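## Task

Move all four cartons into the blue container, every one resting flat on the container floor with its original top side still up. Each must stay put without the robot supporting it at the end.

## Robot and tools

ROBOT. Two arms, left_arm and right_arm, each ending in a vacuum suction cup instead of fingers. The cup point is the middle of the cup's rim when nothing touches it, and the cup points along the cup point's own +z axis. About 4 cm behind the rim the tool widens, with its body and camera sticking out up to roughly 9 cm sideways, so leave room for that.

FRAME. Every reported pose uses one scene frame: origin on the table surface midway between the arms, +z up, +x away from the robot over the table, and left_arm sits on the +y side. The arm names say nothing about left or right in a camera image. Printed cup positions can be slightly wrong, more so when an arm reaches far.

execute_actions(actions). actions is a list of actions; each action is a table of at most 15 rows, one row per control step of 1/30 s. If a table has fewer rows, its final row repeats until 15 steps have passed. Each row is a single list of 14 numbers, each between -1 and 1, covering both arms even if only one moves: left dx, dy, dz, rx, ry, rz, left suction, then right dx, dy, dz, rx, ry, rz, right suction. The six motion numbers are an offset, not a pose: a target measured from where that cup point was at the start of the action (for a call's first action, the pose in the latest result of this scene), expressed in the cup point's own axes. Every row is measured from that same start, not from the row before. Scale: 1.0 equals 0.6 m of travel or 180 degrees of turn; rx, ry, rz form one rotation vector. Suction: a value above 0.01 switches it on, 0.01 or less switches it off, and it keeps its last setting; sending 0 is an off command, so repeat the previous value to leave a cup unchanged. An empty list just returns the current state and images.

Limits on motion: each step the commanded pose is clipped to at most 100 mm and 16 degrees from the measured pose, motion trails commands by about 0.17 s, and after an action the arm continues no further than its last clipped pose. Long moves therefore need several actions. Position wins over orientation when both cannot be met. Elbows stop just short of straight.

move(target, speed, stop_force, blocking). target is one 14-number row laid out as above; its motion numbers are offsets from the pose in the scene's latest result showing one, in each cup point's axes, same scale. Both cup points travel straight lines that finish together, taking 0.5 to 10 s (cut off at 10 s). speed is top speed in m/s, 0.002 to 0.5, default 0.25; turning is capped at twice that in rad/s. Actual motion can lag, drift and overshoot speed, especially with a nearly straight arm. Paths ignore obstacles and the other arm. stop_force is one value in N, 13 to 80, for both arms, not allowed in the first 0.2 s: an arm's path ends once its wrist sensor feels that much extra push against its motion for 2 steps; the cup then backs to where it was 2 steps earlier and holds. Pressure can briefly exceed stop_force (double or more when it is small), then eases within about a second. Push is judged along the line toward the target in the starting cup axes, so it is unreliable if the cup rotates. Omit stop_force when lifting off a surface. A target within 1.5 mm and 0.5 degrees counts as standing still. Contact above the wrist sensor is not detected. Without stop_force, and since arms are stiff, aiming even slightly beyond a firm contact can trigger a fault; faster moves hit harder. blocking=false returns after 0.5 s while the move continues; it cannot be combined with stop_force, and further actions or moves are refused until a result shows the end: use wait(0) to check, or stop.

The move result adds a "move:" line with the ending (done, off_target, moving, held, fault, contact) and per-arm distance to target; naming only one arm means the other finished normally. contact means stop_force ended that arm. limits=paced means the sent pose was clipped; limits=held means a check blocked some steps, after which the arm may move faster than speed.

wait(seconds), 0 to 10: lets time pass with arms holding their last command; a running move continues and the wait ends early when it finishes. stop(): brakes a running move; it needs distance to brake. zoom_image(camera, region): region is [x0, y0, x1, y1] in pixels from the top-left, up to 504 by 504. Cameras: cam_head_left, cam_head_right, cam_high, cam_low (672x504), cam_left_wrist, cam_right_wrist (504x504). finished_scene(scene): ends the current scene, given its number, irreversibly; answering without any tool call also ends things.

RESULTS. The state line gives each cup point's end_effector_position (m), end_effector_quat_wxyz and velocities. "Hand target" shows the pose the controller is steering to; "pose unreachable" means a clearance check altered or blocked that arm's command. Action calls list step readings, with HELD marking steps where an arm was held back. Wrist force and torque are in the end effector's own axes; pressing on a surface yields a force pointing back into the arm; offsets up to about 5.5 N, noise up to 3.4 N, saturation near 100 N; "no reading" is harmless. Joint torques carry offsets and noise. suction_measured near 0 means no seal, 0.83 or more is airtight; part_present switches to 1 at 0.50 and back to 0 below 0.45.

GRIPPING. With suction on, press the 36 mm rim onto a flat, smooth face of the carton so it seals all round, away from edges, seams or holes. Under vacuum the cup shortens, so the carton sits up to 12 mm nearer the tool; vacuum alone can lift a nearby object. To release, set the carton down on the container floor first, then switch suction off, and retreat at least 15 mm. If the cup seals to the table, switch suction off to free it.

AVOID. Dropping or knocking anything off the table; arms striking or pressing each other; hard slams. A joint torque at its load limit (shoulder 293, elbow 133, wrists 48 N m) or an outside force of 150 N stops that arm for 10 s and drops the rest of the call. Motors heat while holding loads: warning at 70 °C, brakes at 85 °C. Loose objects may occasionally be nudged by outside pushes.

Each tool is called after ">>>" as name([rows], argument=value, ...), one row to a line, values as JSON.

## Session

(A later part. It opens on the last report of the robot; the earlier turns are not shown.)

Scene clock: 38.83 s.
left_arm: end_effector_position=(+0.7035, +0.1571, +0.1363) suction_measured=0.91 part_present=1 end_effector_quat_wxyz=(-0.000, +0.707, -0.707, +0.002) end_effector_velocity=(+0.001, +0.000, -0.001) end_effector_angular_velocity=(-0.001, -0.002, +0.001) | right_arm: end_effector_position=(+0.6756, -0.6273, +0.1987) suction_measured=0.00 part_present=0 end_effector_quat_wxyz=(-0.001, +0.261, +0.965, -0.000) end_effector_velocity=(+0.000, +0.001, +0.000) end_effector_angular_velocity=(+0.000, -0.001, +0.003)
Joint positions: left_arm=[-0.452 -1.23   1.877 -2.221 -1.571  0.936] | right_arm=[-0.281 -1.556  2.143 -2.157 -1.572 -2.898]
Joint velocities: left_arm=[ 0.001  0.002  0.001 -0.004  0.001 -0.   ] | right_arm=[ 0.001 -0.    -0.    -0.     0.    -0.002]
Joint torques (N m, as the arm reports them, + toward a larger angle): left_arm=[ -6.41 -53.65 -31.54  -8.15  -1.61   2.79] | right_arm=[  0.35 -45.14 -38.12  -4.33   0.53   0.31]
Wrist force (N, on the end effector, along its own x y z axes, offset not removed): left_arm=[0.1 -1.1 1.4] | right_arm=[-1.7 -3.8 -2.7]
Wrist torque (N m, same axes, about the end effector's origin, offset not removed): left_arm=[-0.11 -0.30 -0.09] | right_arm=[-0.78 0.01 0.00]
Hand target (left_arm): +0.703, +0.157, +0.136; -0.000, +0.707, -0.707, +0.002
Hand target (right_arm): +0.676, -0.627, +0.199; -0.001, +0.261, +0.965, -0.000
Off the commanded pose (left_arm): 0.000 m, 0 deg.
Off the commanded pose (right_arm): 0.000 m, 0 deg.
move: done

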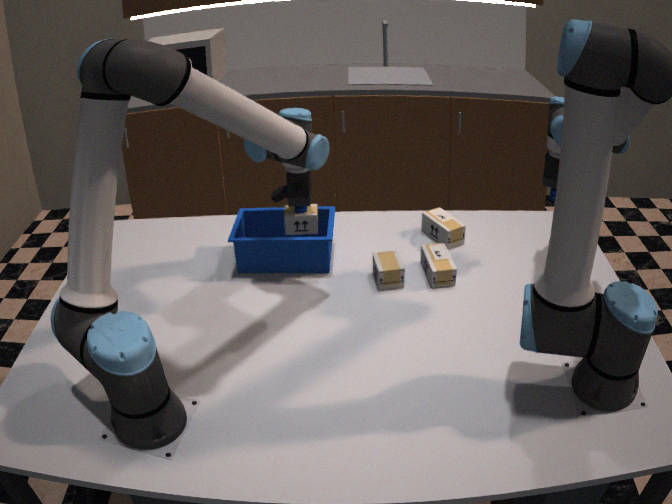

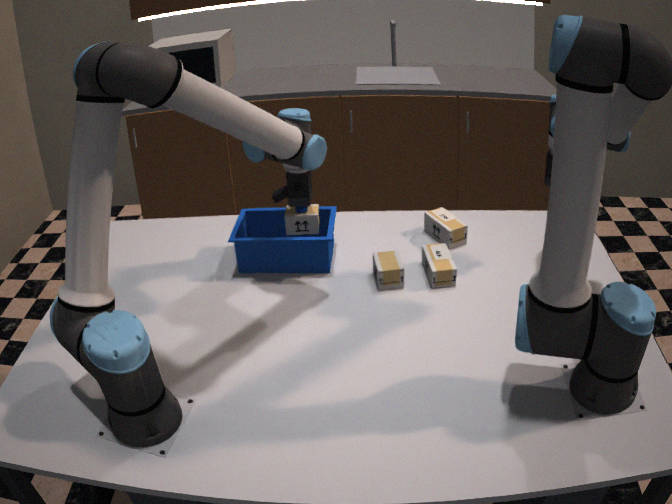

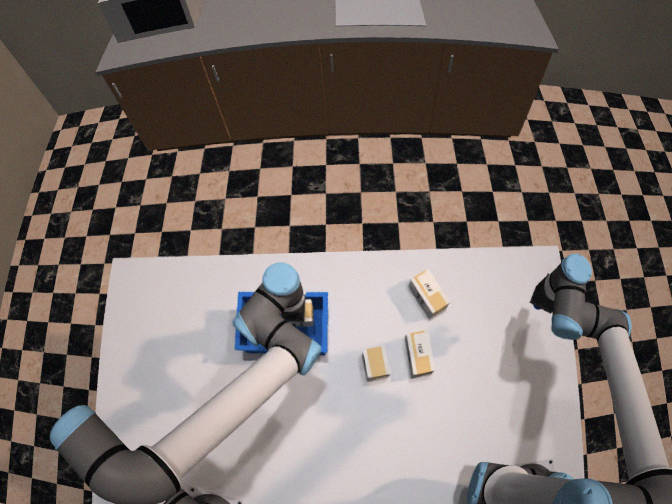

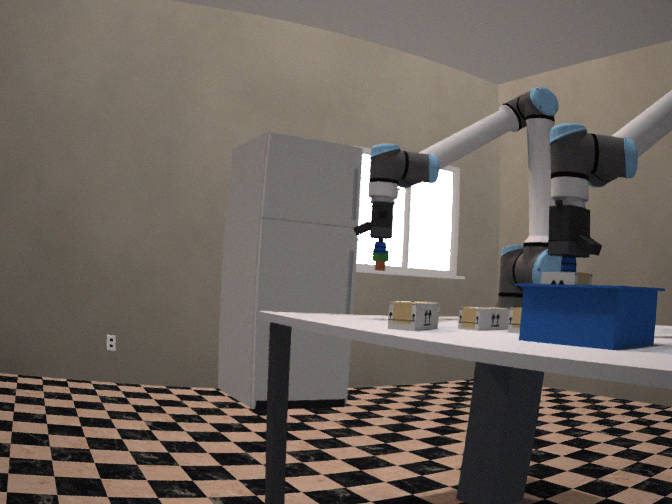

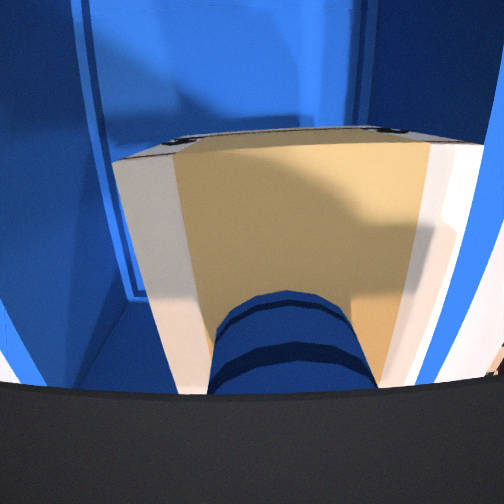

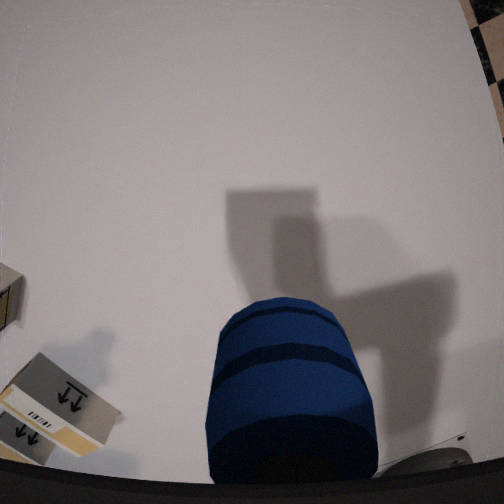

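>>> move(target=[0.015,-0.025,0.1,0,0,0,1,0,0,0,0,0,0,0], speed=0.06, stop_force=13)

>>> zoom_image(camera="cam_high", region=[250,270,350,370])

Scene clock: 46.87 s.
left_arm: end_effector_position=(+0.7185, +0.1481, +0.0764) suction_measured=0.91 part_present=1 end_effector_quat_wxyz=(-0.000, +0.707, -0.707, +0.002) end_effector_velocity=(+0.000, -0.000, -0.002) end_effector_angular_velocity=(-0.000, +0.001, +0.000) | right_arm: end_effector_position=(+0.6756, -0.6273, +0.1987) suction_measured=0.00 part_present=0 end_effector_quat_wxyz=(-0.001, +0.261, +0.965, -0.000) end_effector_velocity=(-0.000, -0.000, +0.000) end_effector_angular_velocity=(+0.000, +0.001, +0.001)
Joint positions: left_arm=[-0.45  -1.141  1.878 -2.311 -1.571  0.938] | right_arm=[-0.281 -1.556  2.143 -2.157 -1.572 -2.898]
Joint velocities: left_arm=[ 0.     0.003 -0.    -0.003 -0.001 -0.   ] | right_arm=[-0.    -0.    -0.     0.001 -0.    -0.002]
Joint torques (N m, as the arm reports them, + toward a larger angle): left_arm=[ 12.96 -58.6  -44.19  -8.48   0.27   2.44] | right_arm=[  0.53 -42.63 -36.67  -4.55  -0.23   0.33]
Wrist force (N, on the end effector, along its own x y z axes, offset not removed): left_arm=[-1.1 2.3 4.3] | right_arm=[3.7 -1.4 3.3]
Wrist torque (N m, same axes, about the end effector's origin, offset not removed): left_arm=[0.40 0.00 -0.20] | right_arm=[-0.37 -0.86 0.04]
Hand target (left_arm): +0.719, +0.148, +0.076; -0.000, +0.707, -0.707, +0.002
Hand target (right_arm): +0.676, -0.627, +0.199; -0.001, +0.261, +0.965, -0.000
Off the commanded pose (left_arm): 0.000 m, 0 deg.
Off the commanded pose (right_arm): 0.000 m, 0 deg.
move: done

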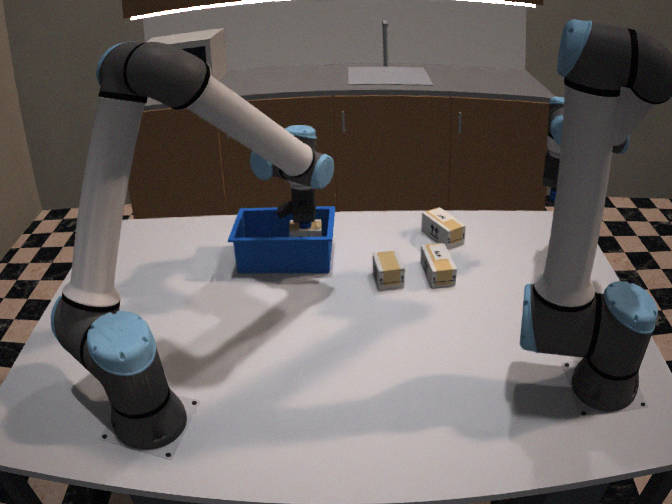

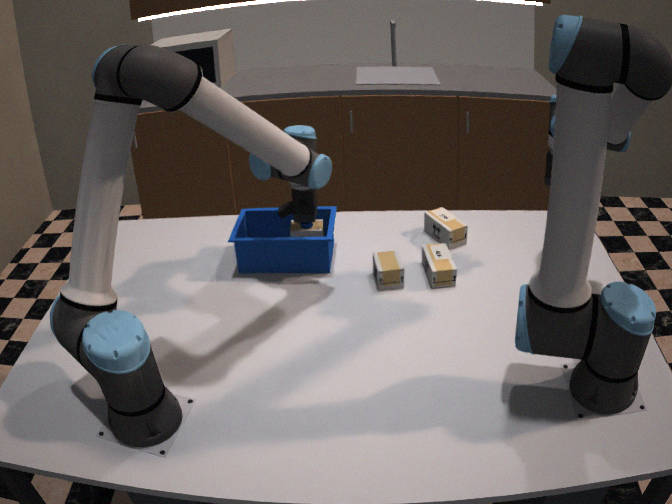

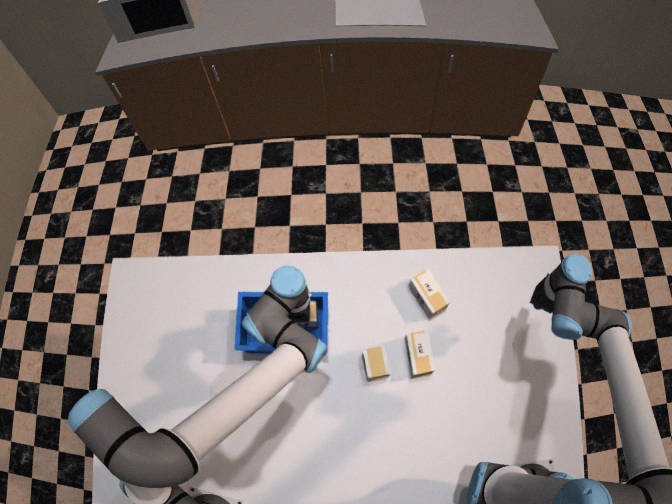

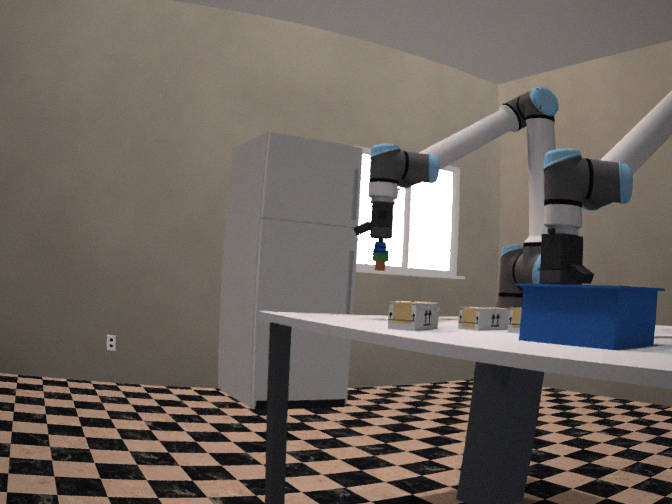

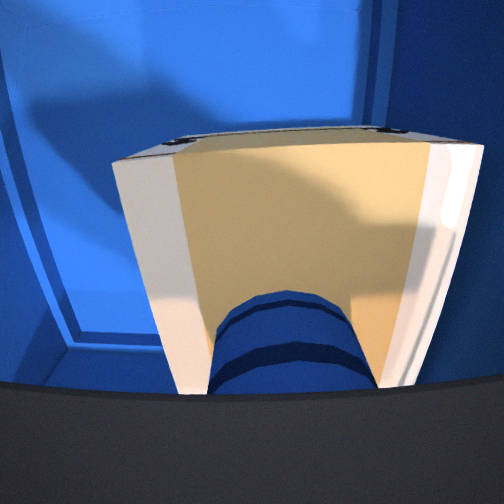

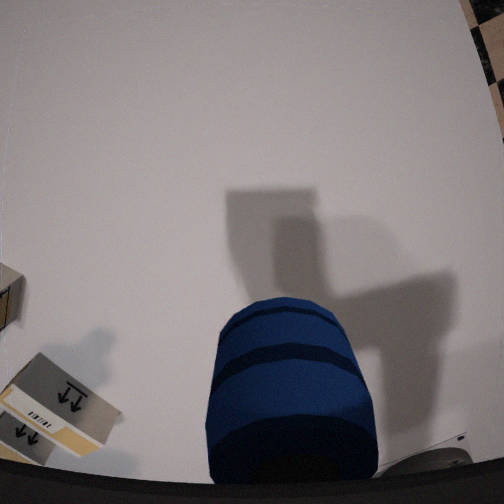

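Region (250, 270, 350, 370) of cam_high's 672x504 image, scaled by 5.040, with more detail than that image has.

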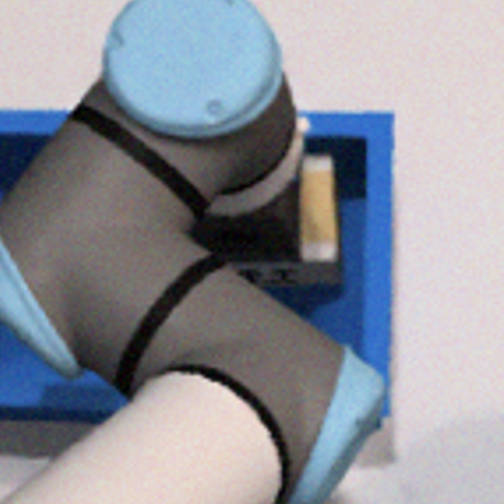

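>>> move(target=[0.02,0,0.04,0,0,0,1,0,0,0,0,0,0,0], speed=0.01, stop_force=13)

>>> execute_actions([
  [[0,0,-0.002,0,0,0,0,0,0,0,0,0,0,0]],
])

>>> move(target=[0,0.05,-0.3,0,0,0,0,0,0,0,0,0,0,0], speed=0.2)

Scene clock: 56.73 s.
left_arm: end_effector_position=(+0.7187, +0.1463, +0.0731) suction_measured=0.91 part_present=1 end_effector_quat_wxyz=(-0.000, +0.707, -0.707, +0.002) end_effector_velocity=(-0.001, +0.002, +0.002) end_effector_angular_velocity=(+0.001, +0.004, -0.001) | right_arm: end_effector_position=(+0.6756, -0.6273, +0.1987) suction_measured=0.00 part_present=0 end_effector_quat_wxyz=(-0.001, +0.261, +0.965, -0.000) end_effector_velocity=(+0.000, -0.000, -0.000) end_effector_angular_velocity=(-0.001, -0.001, -0.001)
Joint positions: left_arm=[-0.452 -1.136  1.878 -2.316 -1.571  0.937] | right_arm=[-0.281 -1.556  2.143 -2.157 -1.572 -2.898]
Joint velocities: left_arm=[ 0.002 -0.003 -0.     0.007 -0.001  0.003] | right_arm=[ 0.     0.     0.    -0.002 -0.     0.001]
Joint torques (N m, as the arm reports them, + toward a larger angle): left_arm=[ 14.95 -85.93 -28.35   0.09   1.86   2.18] | right_arm=[ -0.77 -43.67 -36.6   -4.18  -0.18  -0.2 ]
Wrist force (N, on the end effector, along its own x y z axes, offset not removed): left_arm=[-1.0 5.6 -13.5] | right_arm=[1.2 -0.5 -2.3]
Wrist torque (N m, same axes, about the end effector's origin, offset not removed): left_arm=[0.42 -0.20 0.02] | right_arm=[-0.28 -0.44 -0.04]
Hand target (left_arm): +0.719, +0.147, +0.074; -0.000, +0.707, -0.707, +0.002
Hand target (right_arm): +0.676, -0.627, +0.199; -0.001, +0.261, +0.965, -0.000
Off the commanded pose (left_arm): 0.023 m, 0 deg.
Off the commanded pose (right_arm): 0.000 m, 0 deg.
move: contact (left_arm)

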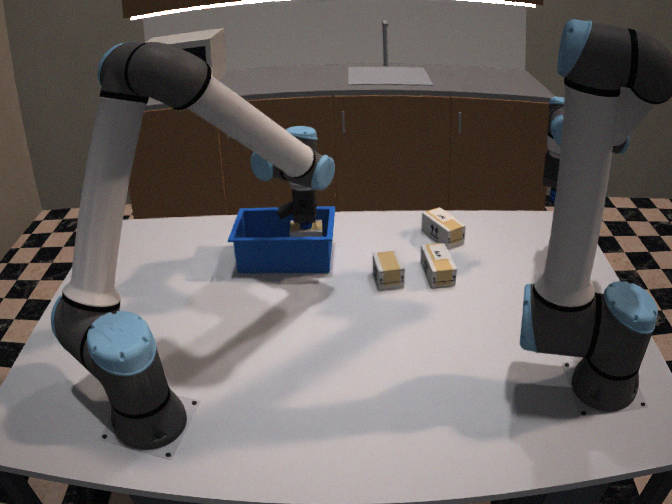

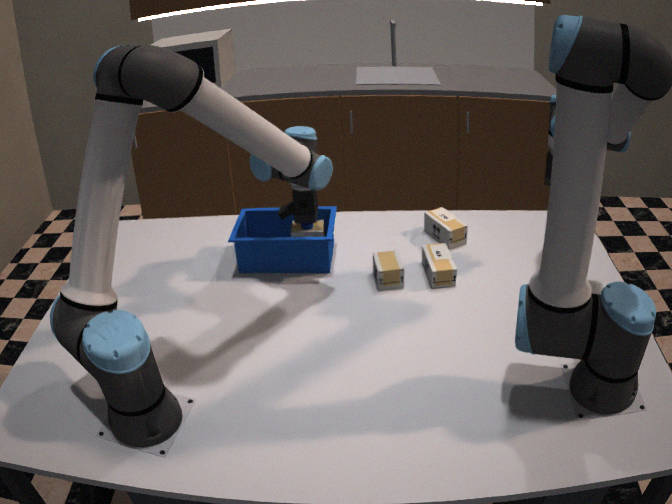

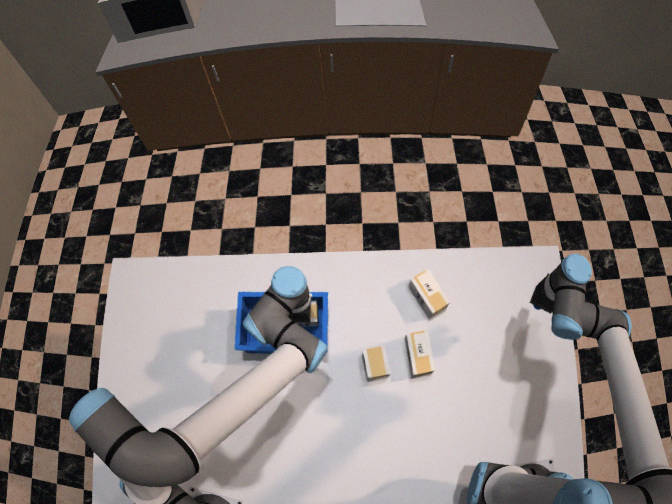

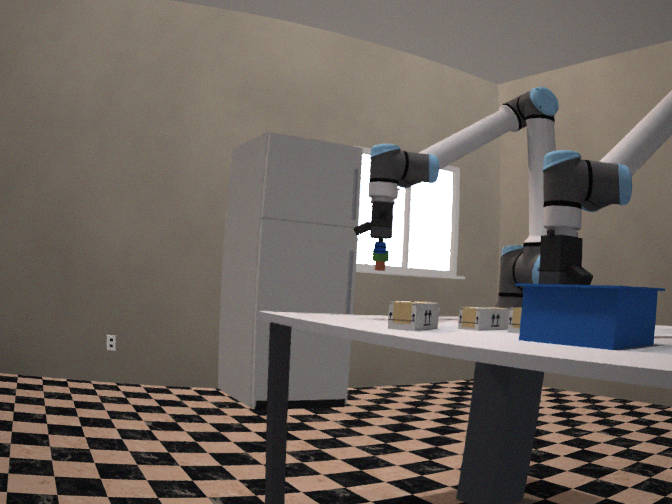

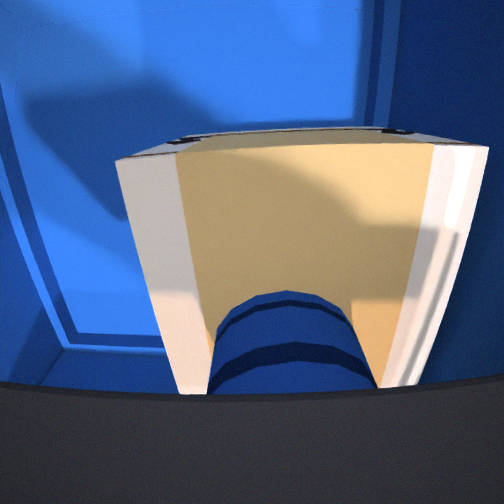

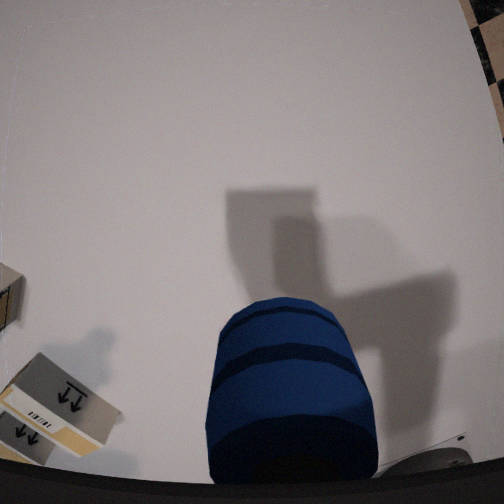

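Scene clock: 57.23 s.
left_arm: end_effector_position=(+0.7187, +0.1463, +0.0742) suction_measured=0.00 part_present=0 end_effector_quat_wxyz=(-0.000, +0.707, -0.707, +0.002) end_effector_velocity=(-0.000, -0.001, -0.000) end_effector_angular_velocity=(+0.000, +0.001, -0.000) | right_arm: end_effector_position=(+0.6756, -0.6273, +0.1987) suction_measured=0.00 part_present=0 end_effector_quat_wxyz=(-0.001, +0.261, +0.965, -0.000) end_effector_velocity=(-0.000, +0.000, -0.000) end_effector_angular_velocity=(+0.000, +0.001, -0.001)
Joint positions: left_arm=[-0.452 -1.137  1.877 -2.314 -1.571  0.937] | right_arm=[-0.281 -1.556  2.143 -2.157 -1.572 -2.898]
Joint velocities: left_arm=[-0.001  0.    -0.     0.    -0.    -0.   ] | right_arm=[ 0.     0.    -0.     0.001  0.     0.001]
Joint torques (N m, as the arm reports them, + toward a larger angle): left_arm=[ -9.79 -90.3  -41.29  -0.71   1.84  -1.9 ] | right_arm=[ -2.2  -41.48 -36.81  -4.18   0.1   -0.15]
Wrist force (N, on the end effector, along its own x y z axes, offset not removed): left_arm=[-1.2 5.3 -9.6] | right_arm=[-1.7 -4.8 1.3]
Wrist torque (N m, same axes, about the end effector's origin, offset not removed): left_arm=[0.14 -0.24 -0.05] | right_arm=[-1.02 0.09 -0.01]
Hand target (left_arm): +0.719, +0.146, +0.074; -0.000, +0.707, -0.707, +0.002
Hand target (right_arm): +0.676, -0.627, +0.199; -0.001, +0.261, +0.965, -0.000
Off the commanded pose (left_arm): 0.000 m, 0 deg.
Off the commanded pose (right_arm): 0.000 m, 0 deg.
Step readings (end_effector_position):
0: left_arm (+0.7187, +0.1463, +0.0731) | right_arm (+0.6756, -0.6273, +0.1987)
1: left_arm (+0.7187, +0.1463, +0.0732) | right_arm (+0.6756, -0.6273, +0.1987)
2: left_arm (+0.7187, +0.1464, +0.0733) | right_arm (+0.6756, -0.6273, +0.1987)
4: left_arm (+0.7186, +0.1465, +0.0735) | right_arm (+0.6756, -0.6273, +0.1987)
8: left_arm (+0.7186, +0.1464, +0.0740) | right_arm (+0.6756, -0.6273, +0.1987)
15: end_effector_position above

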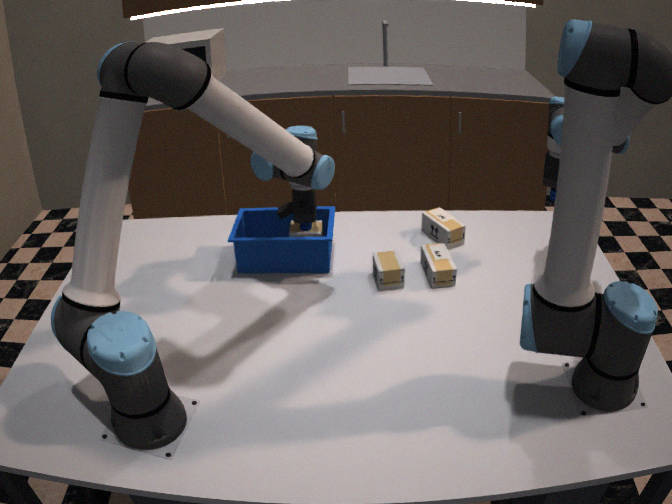

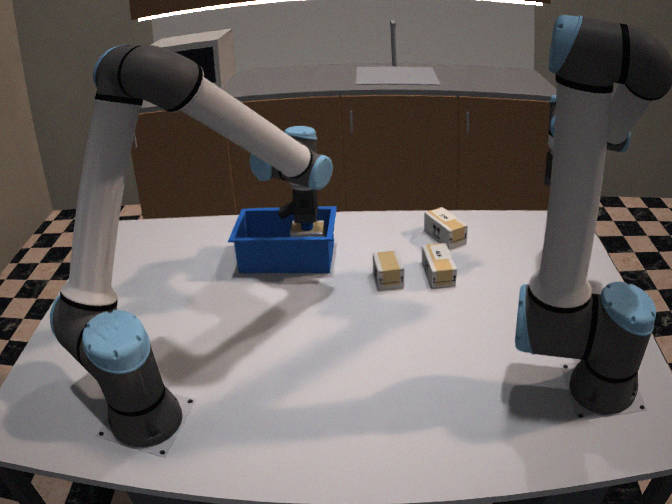

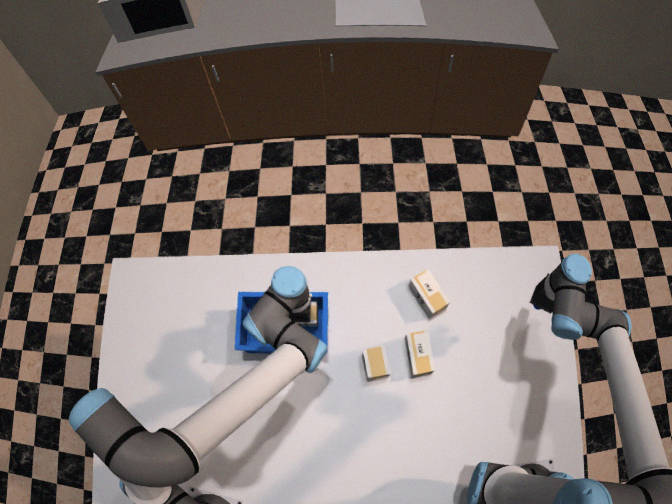

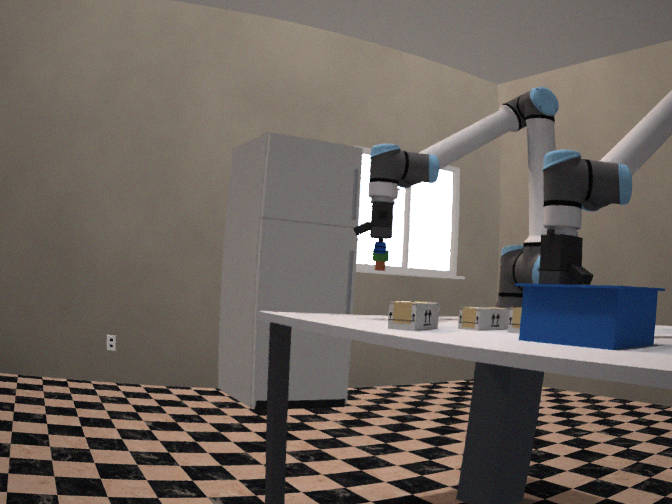

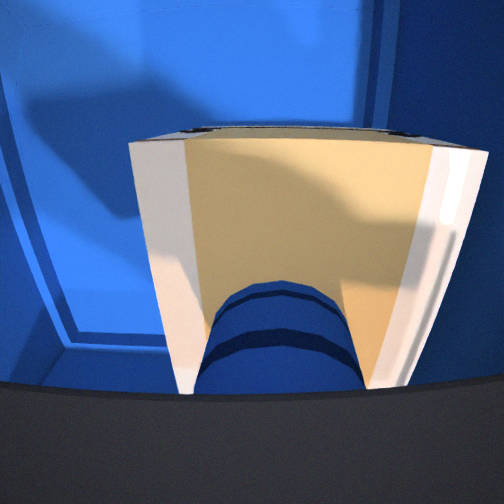

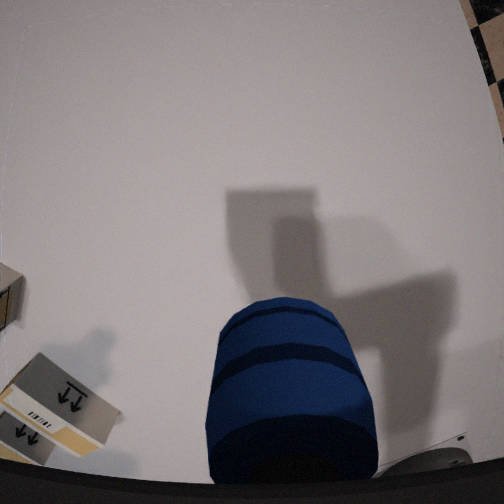

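Scene clock: 58.67 s.
left_arm: end_effector_position=(+0.6884, +0.1466, +0.2540) suction_measured=0.00 part_present=0 end_effector_quat_wxyz=(-0.000, +0.707, -0.707, +0.002) end_effector_velocity=(-0.000, +0.000, +0.002) end_effector_angular_velocity=(+0.001, -0.000, +0.000) | right_arm: end_effector_position=(+0.6756, -0.6273, +0.1987) suction_measured=0.00 part_present=0 end_effector_quat_wxyz=(-0.001, +0.261, +0.965, -0.000) end_effector_velocity=(-0.000, -0.000, +0.000) end_effector_angular_velocity=(-0.001, +0.000, +0.001)
Joint positions: left_arm=[-0.475 -1.347  1.794 -2.021 -1.571  0.914] | right_arm=[-0.281 -1.556  2.143 -2.157 -1.572 -2.898]
Joint velocities: left_arm=[-0.    -0.002 -0.002  0.004  0.001 -0.001] | right_arm=[-0.001 -0.    -0.     0.001 -0.001 -0.001]
Joint torques (N m, as the arm reports them, + toward a larger angle): left_arm=[-12.28 -88.74 -49.35  -0.89   0.45  -2.87] | right_arm=[  2.4  -42.77 -36.04  -3.8   -0.04   0.  ]
Wrist force (N, on the end effector, along its own x y z axes, offset not removed): left_arm=[0.9 1.7 -0.7] | right_arm=[0.2 -6.5 -3.5]
Wrist torque (N m, same axes, about the end effector's origin, offset not removed): left_arm=[0.34 -0.38 -0.11] | right_arm=[-1.18 -0.08 -0.03]
Hand target (left_arm): +0.688, +0.147, +0.254; -0.000, +0.707, -0.707, +0.002
Hand target (right_arm): +0.676, -0.627, +0.199; -0.001, +0.261, +0.965, -0.000
Off the commanded pose (left_arm): 0.000 m, 0 deg.
Off the commanded pose (right_arm): 0.000 m, 0 deg.
move: done

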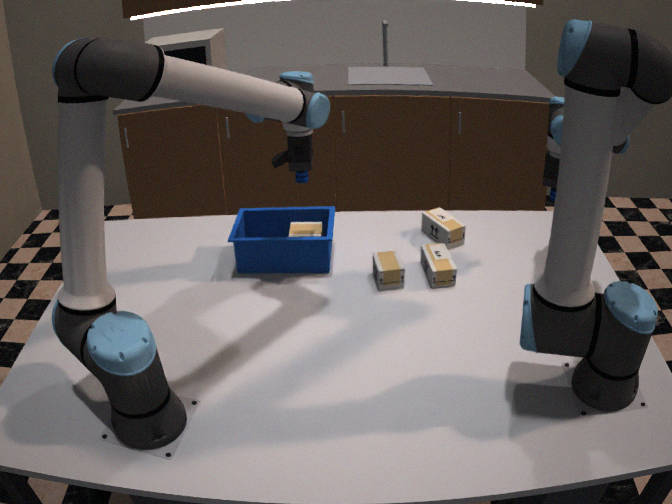

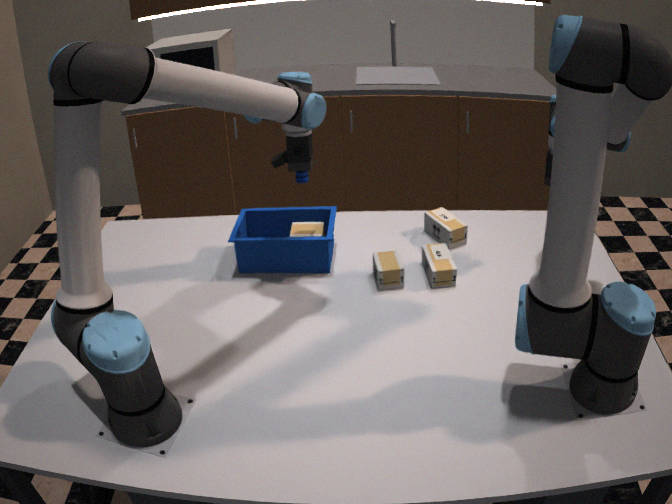

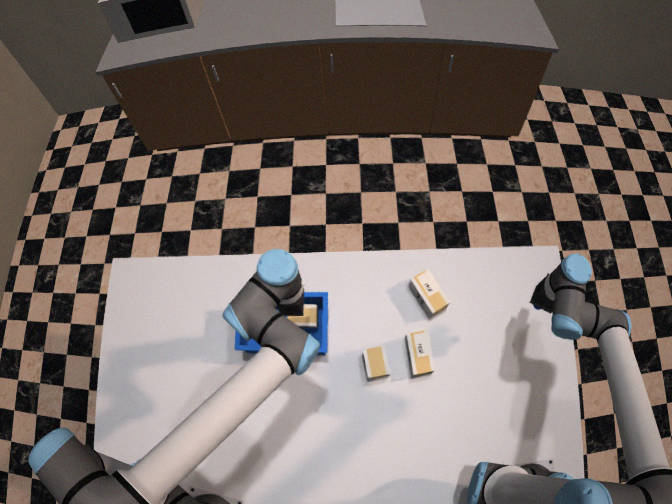

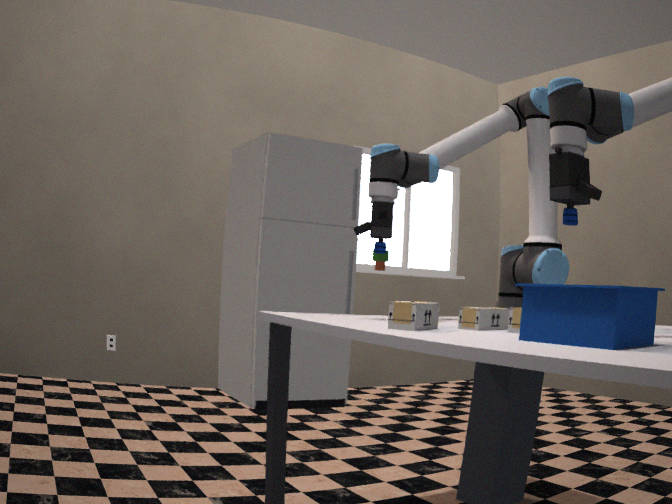

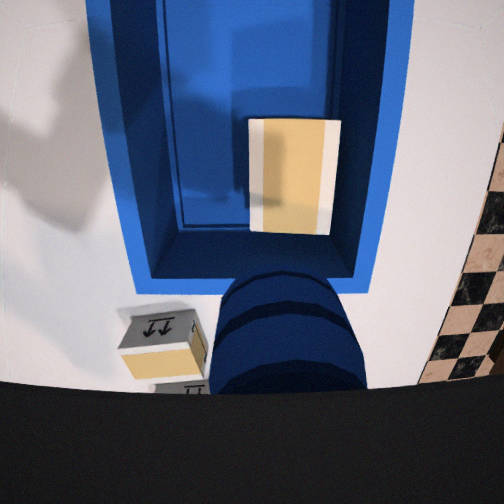

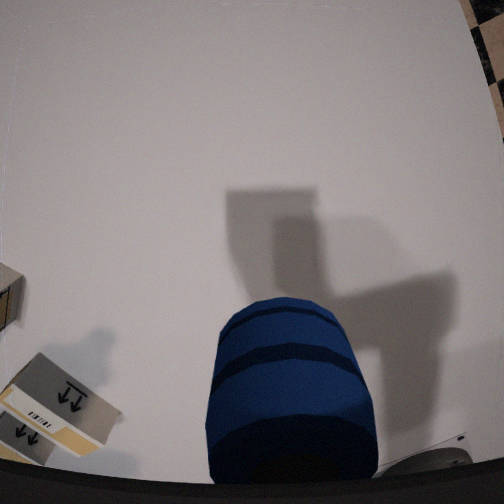

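>>> move(target=[0.395,0.25,0.14,0,0,0.455,0,0,0,0,0,0,0,0], speed=0.4)

Scene clock: 73.63 s.
left_arm: end_effector_position=(+0.5384, -0.0904, +0.1700) suction_measured=0.00 part_present=0 end_effector_quat_wxyz=(+0.001, -0.071, +0.997, -0.001) end_effector_velocity=(+0.000, -0.002, +0.001) end_effector_angular_velocity=(-0.003, -0.002, -0.009) | right_arm: end_effector_position=(+0.6756, -0.6273, +0.1987) suction_measured=0.00 part_present=0 end_effector_quat_wxyz=(-0.001, +0.261, +0.965, -0.000) end_effector_velocity=(-0.000, -0.001, -0.000) end_effector_angular_velocity=(-0.000, +0.002, -0.000)
Joint positions: left_arm=[-0.824 -1.257  1.844 -2.161 -1.571  1.993] | right_arm=[-0.281 -1.556  2.143 -2.157 -1.572 -2.898]
Joint velocities: left_arm=[-0.001  0.    -0.001 -0.003  0.     0.008] | right_arm=[-0.001 -0.    -0.     0.002 -0.001 -0.   ]
Joint torques (N m, as the arm reports them, + toward a larger angle): left_arm=[-11.85 -52.98 -47.31  -8.43  -2.37   3.03] | right_arm=[ -1.43 -43.49 -35.16  -3.99   0.06   0.03]
Wrist force (N, on the end effector, along its own x y z axes, offset not removed): left_arm=[0.3 0.4 -1.1] | right_arm=[-1.0 -6.4 1.2]
Wrist torque (N m, same axes, about the end effector's origin, offset not removed): left_arm=[0.09 -0.22 -0.17] | right_arm=[-1.27 -0.05 -0.11]
Hand target (left_arm): +0.538, -0.091, +0.170; +0.001, -0.071, +0.998, -0.001
Hand target (right_arm): +0.676, -0.627, +0.199; -0.001, +0.261, +0.965, -0.000
Off the commanded pose (left_arm): 0.000 m, 0 deg.
Off the commanded pose (right_arm): 0.000 m, 0 deg.
move: done

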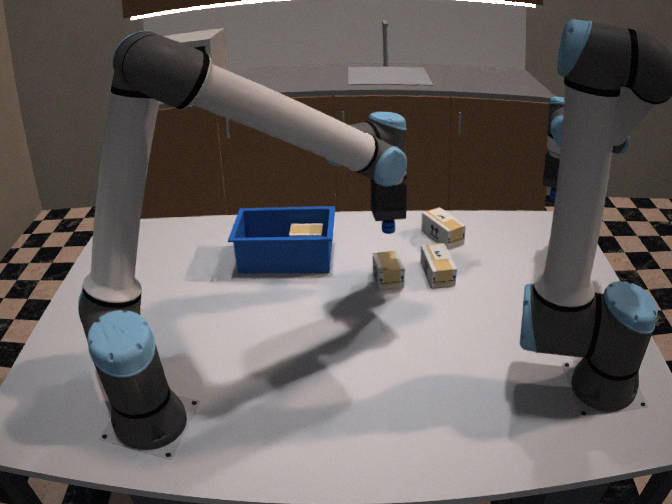

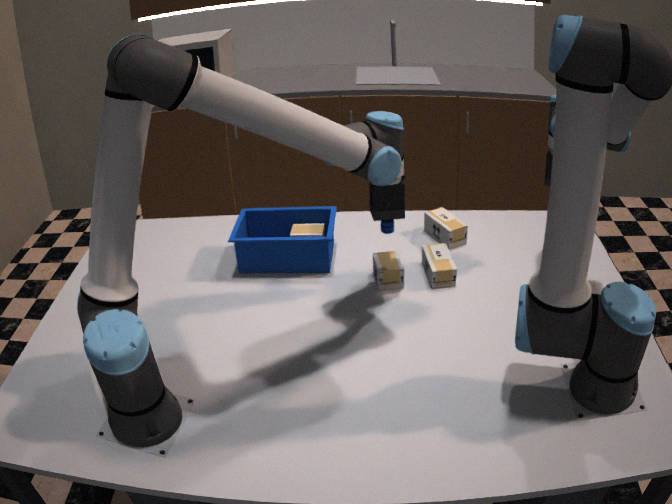

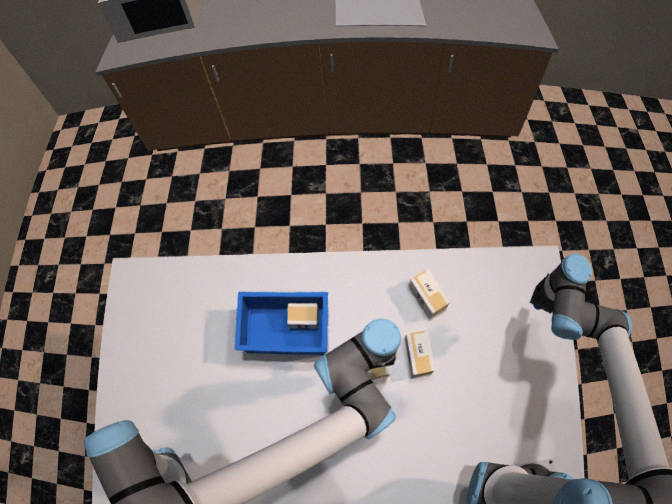

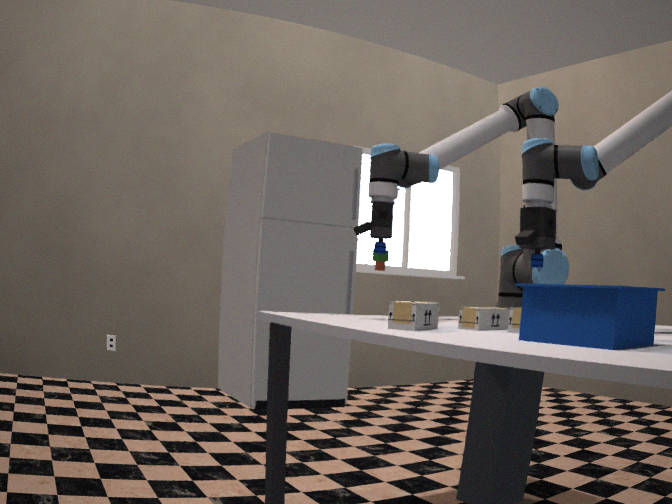

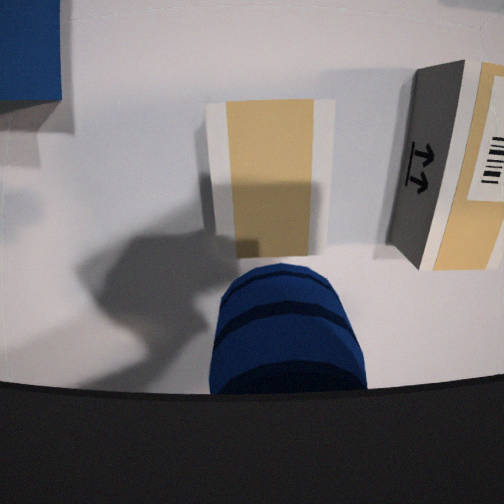

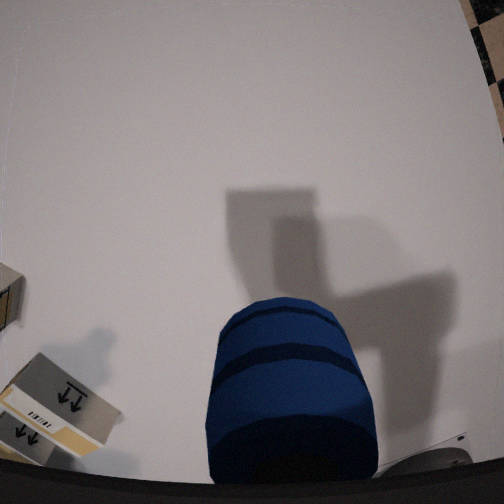

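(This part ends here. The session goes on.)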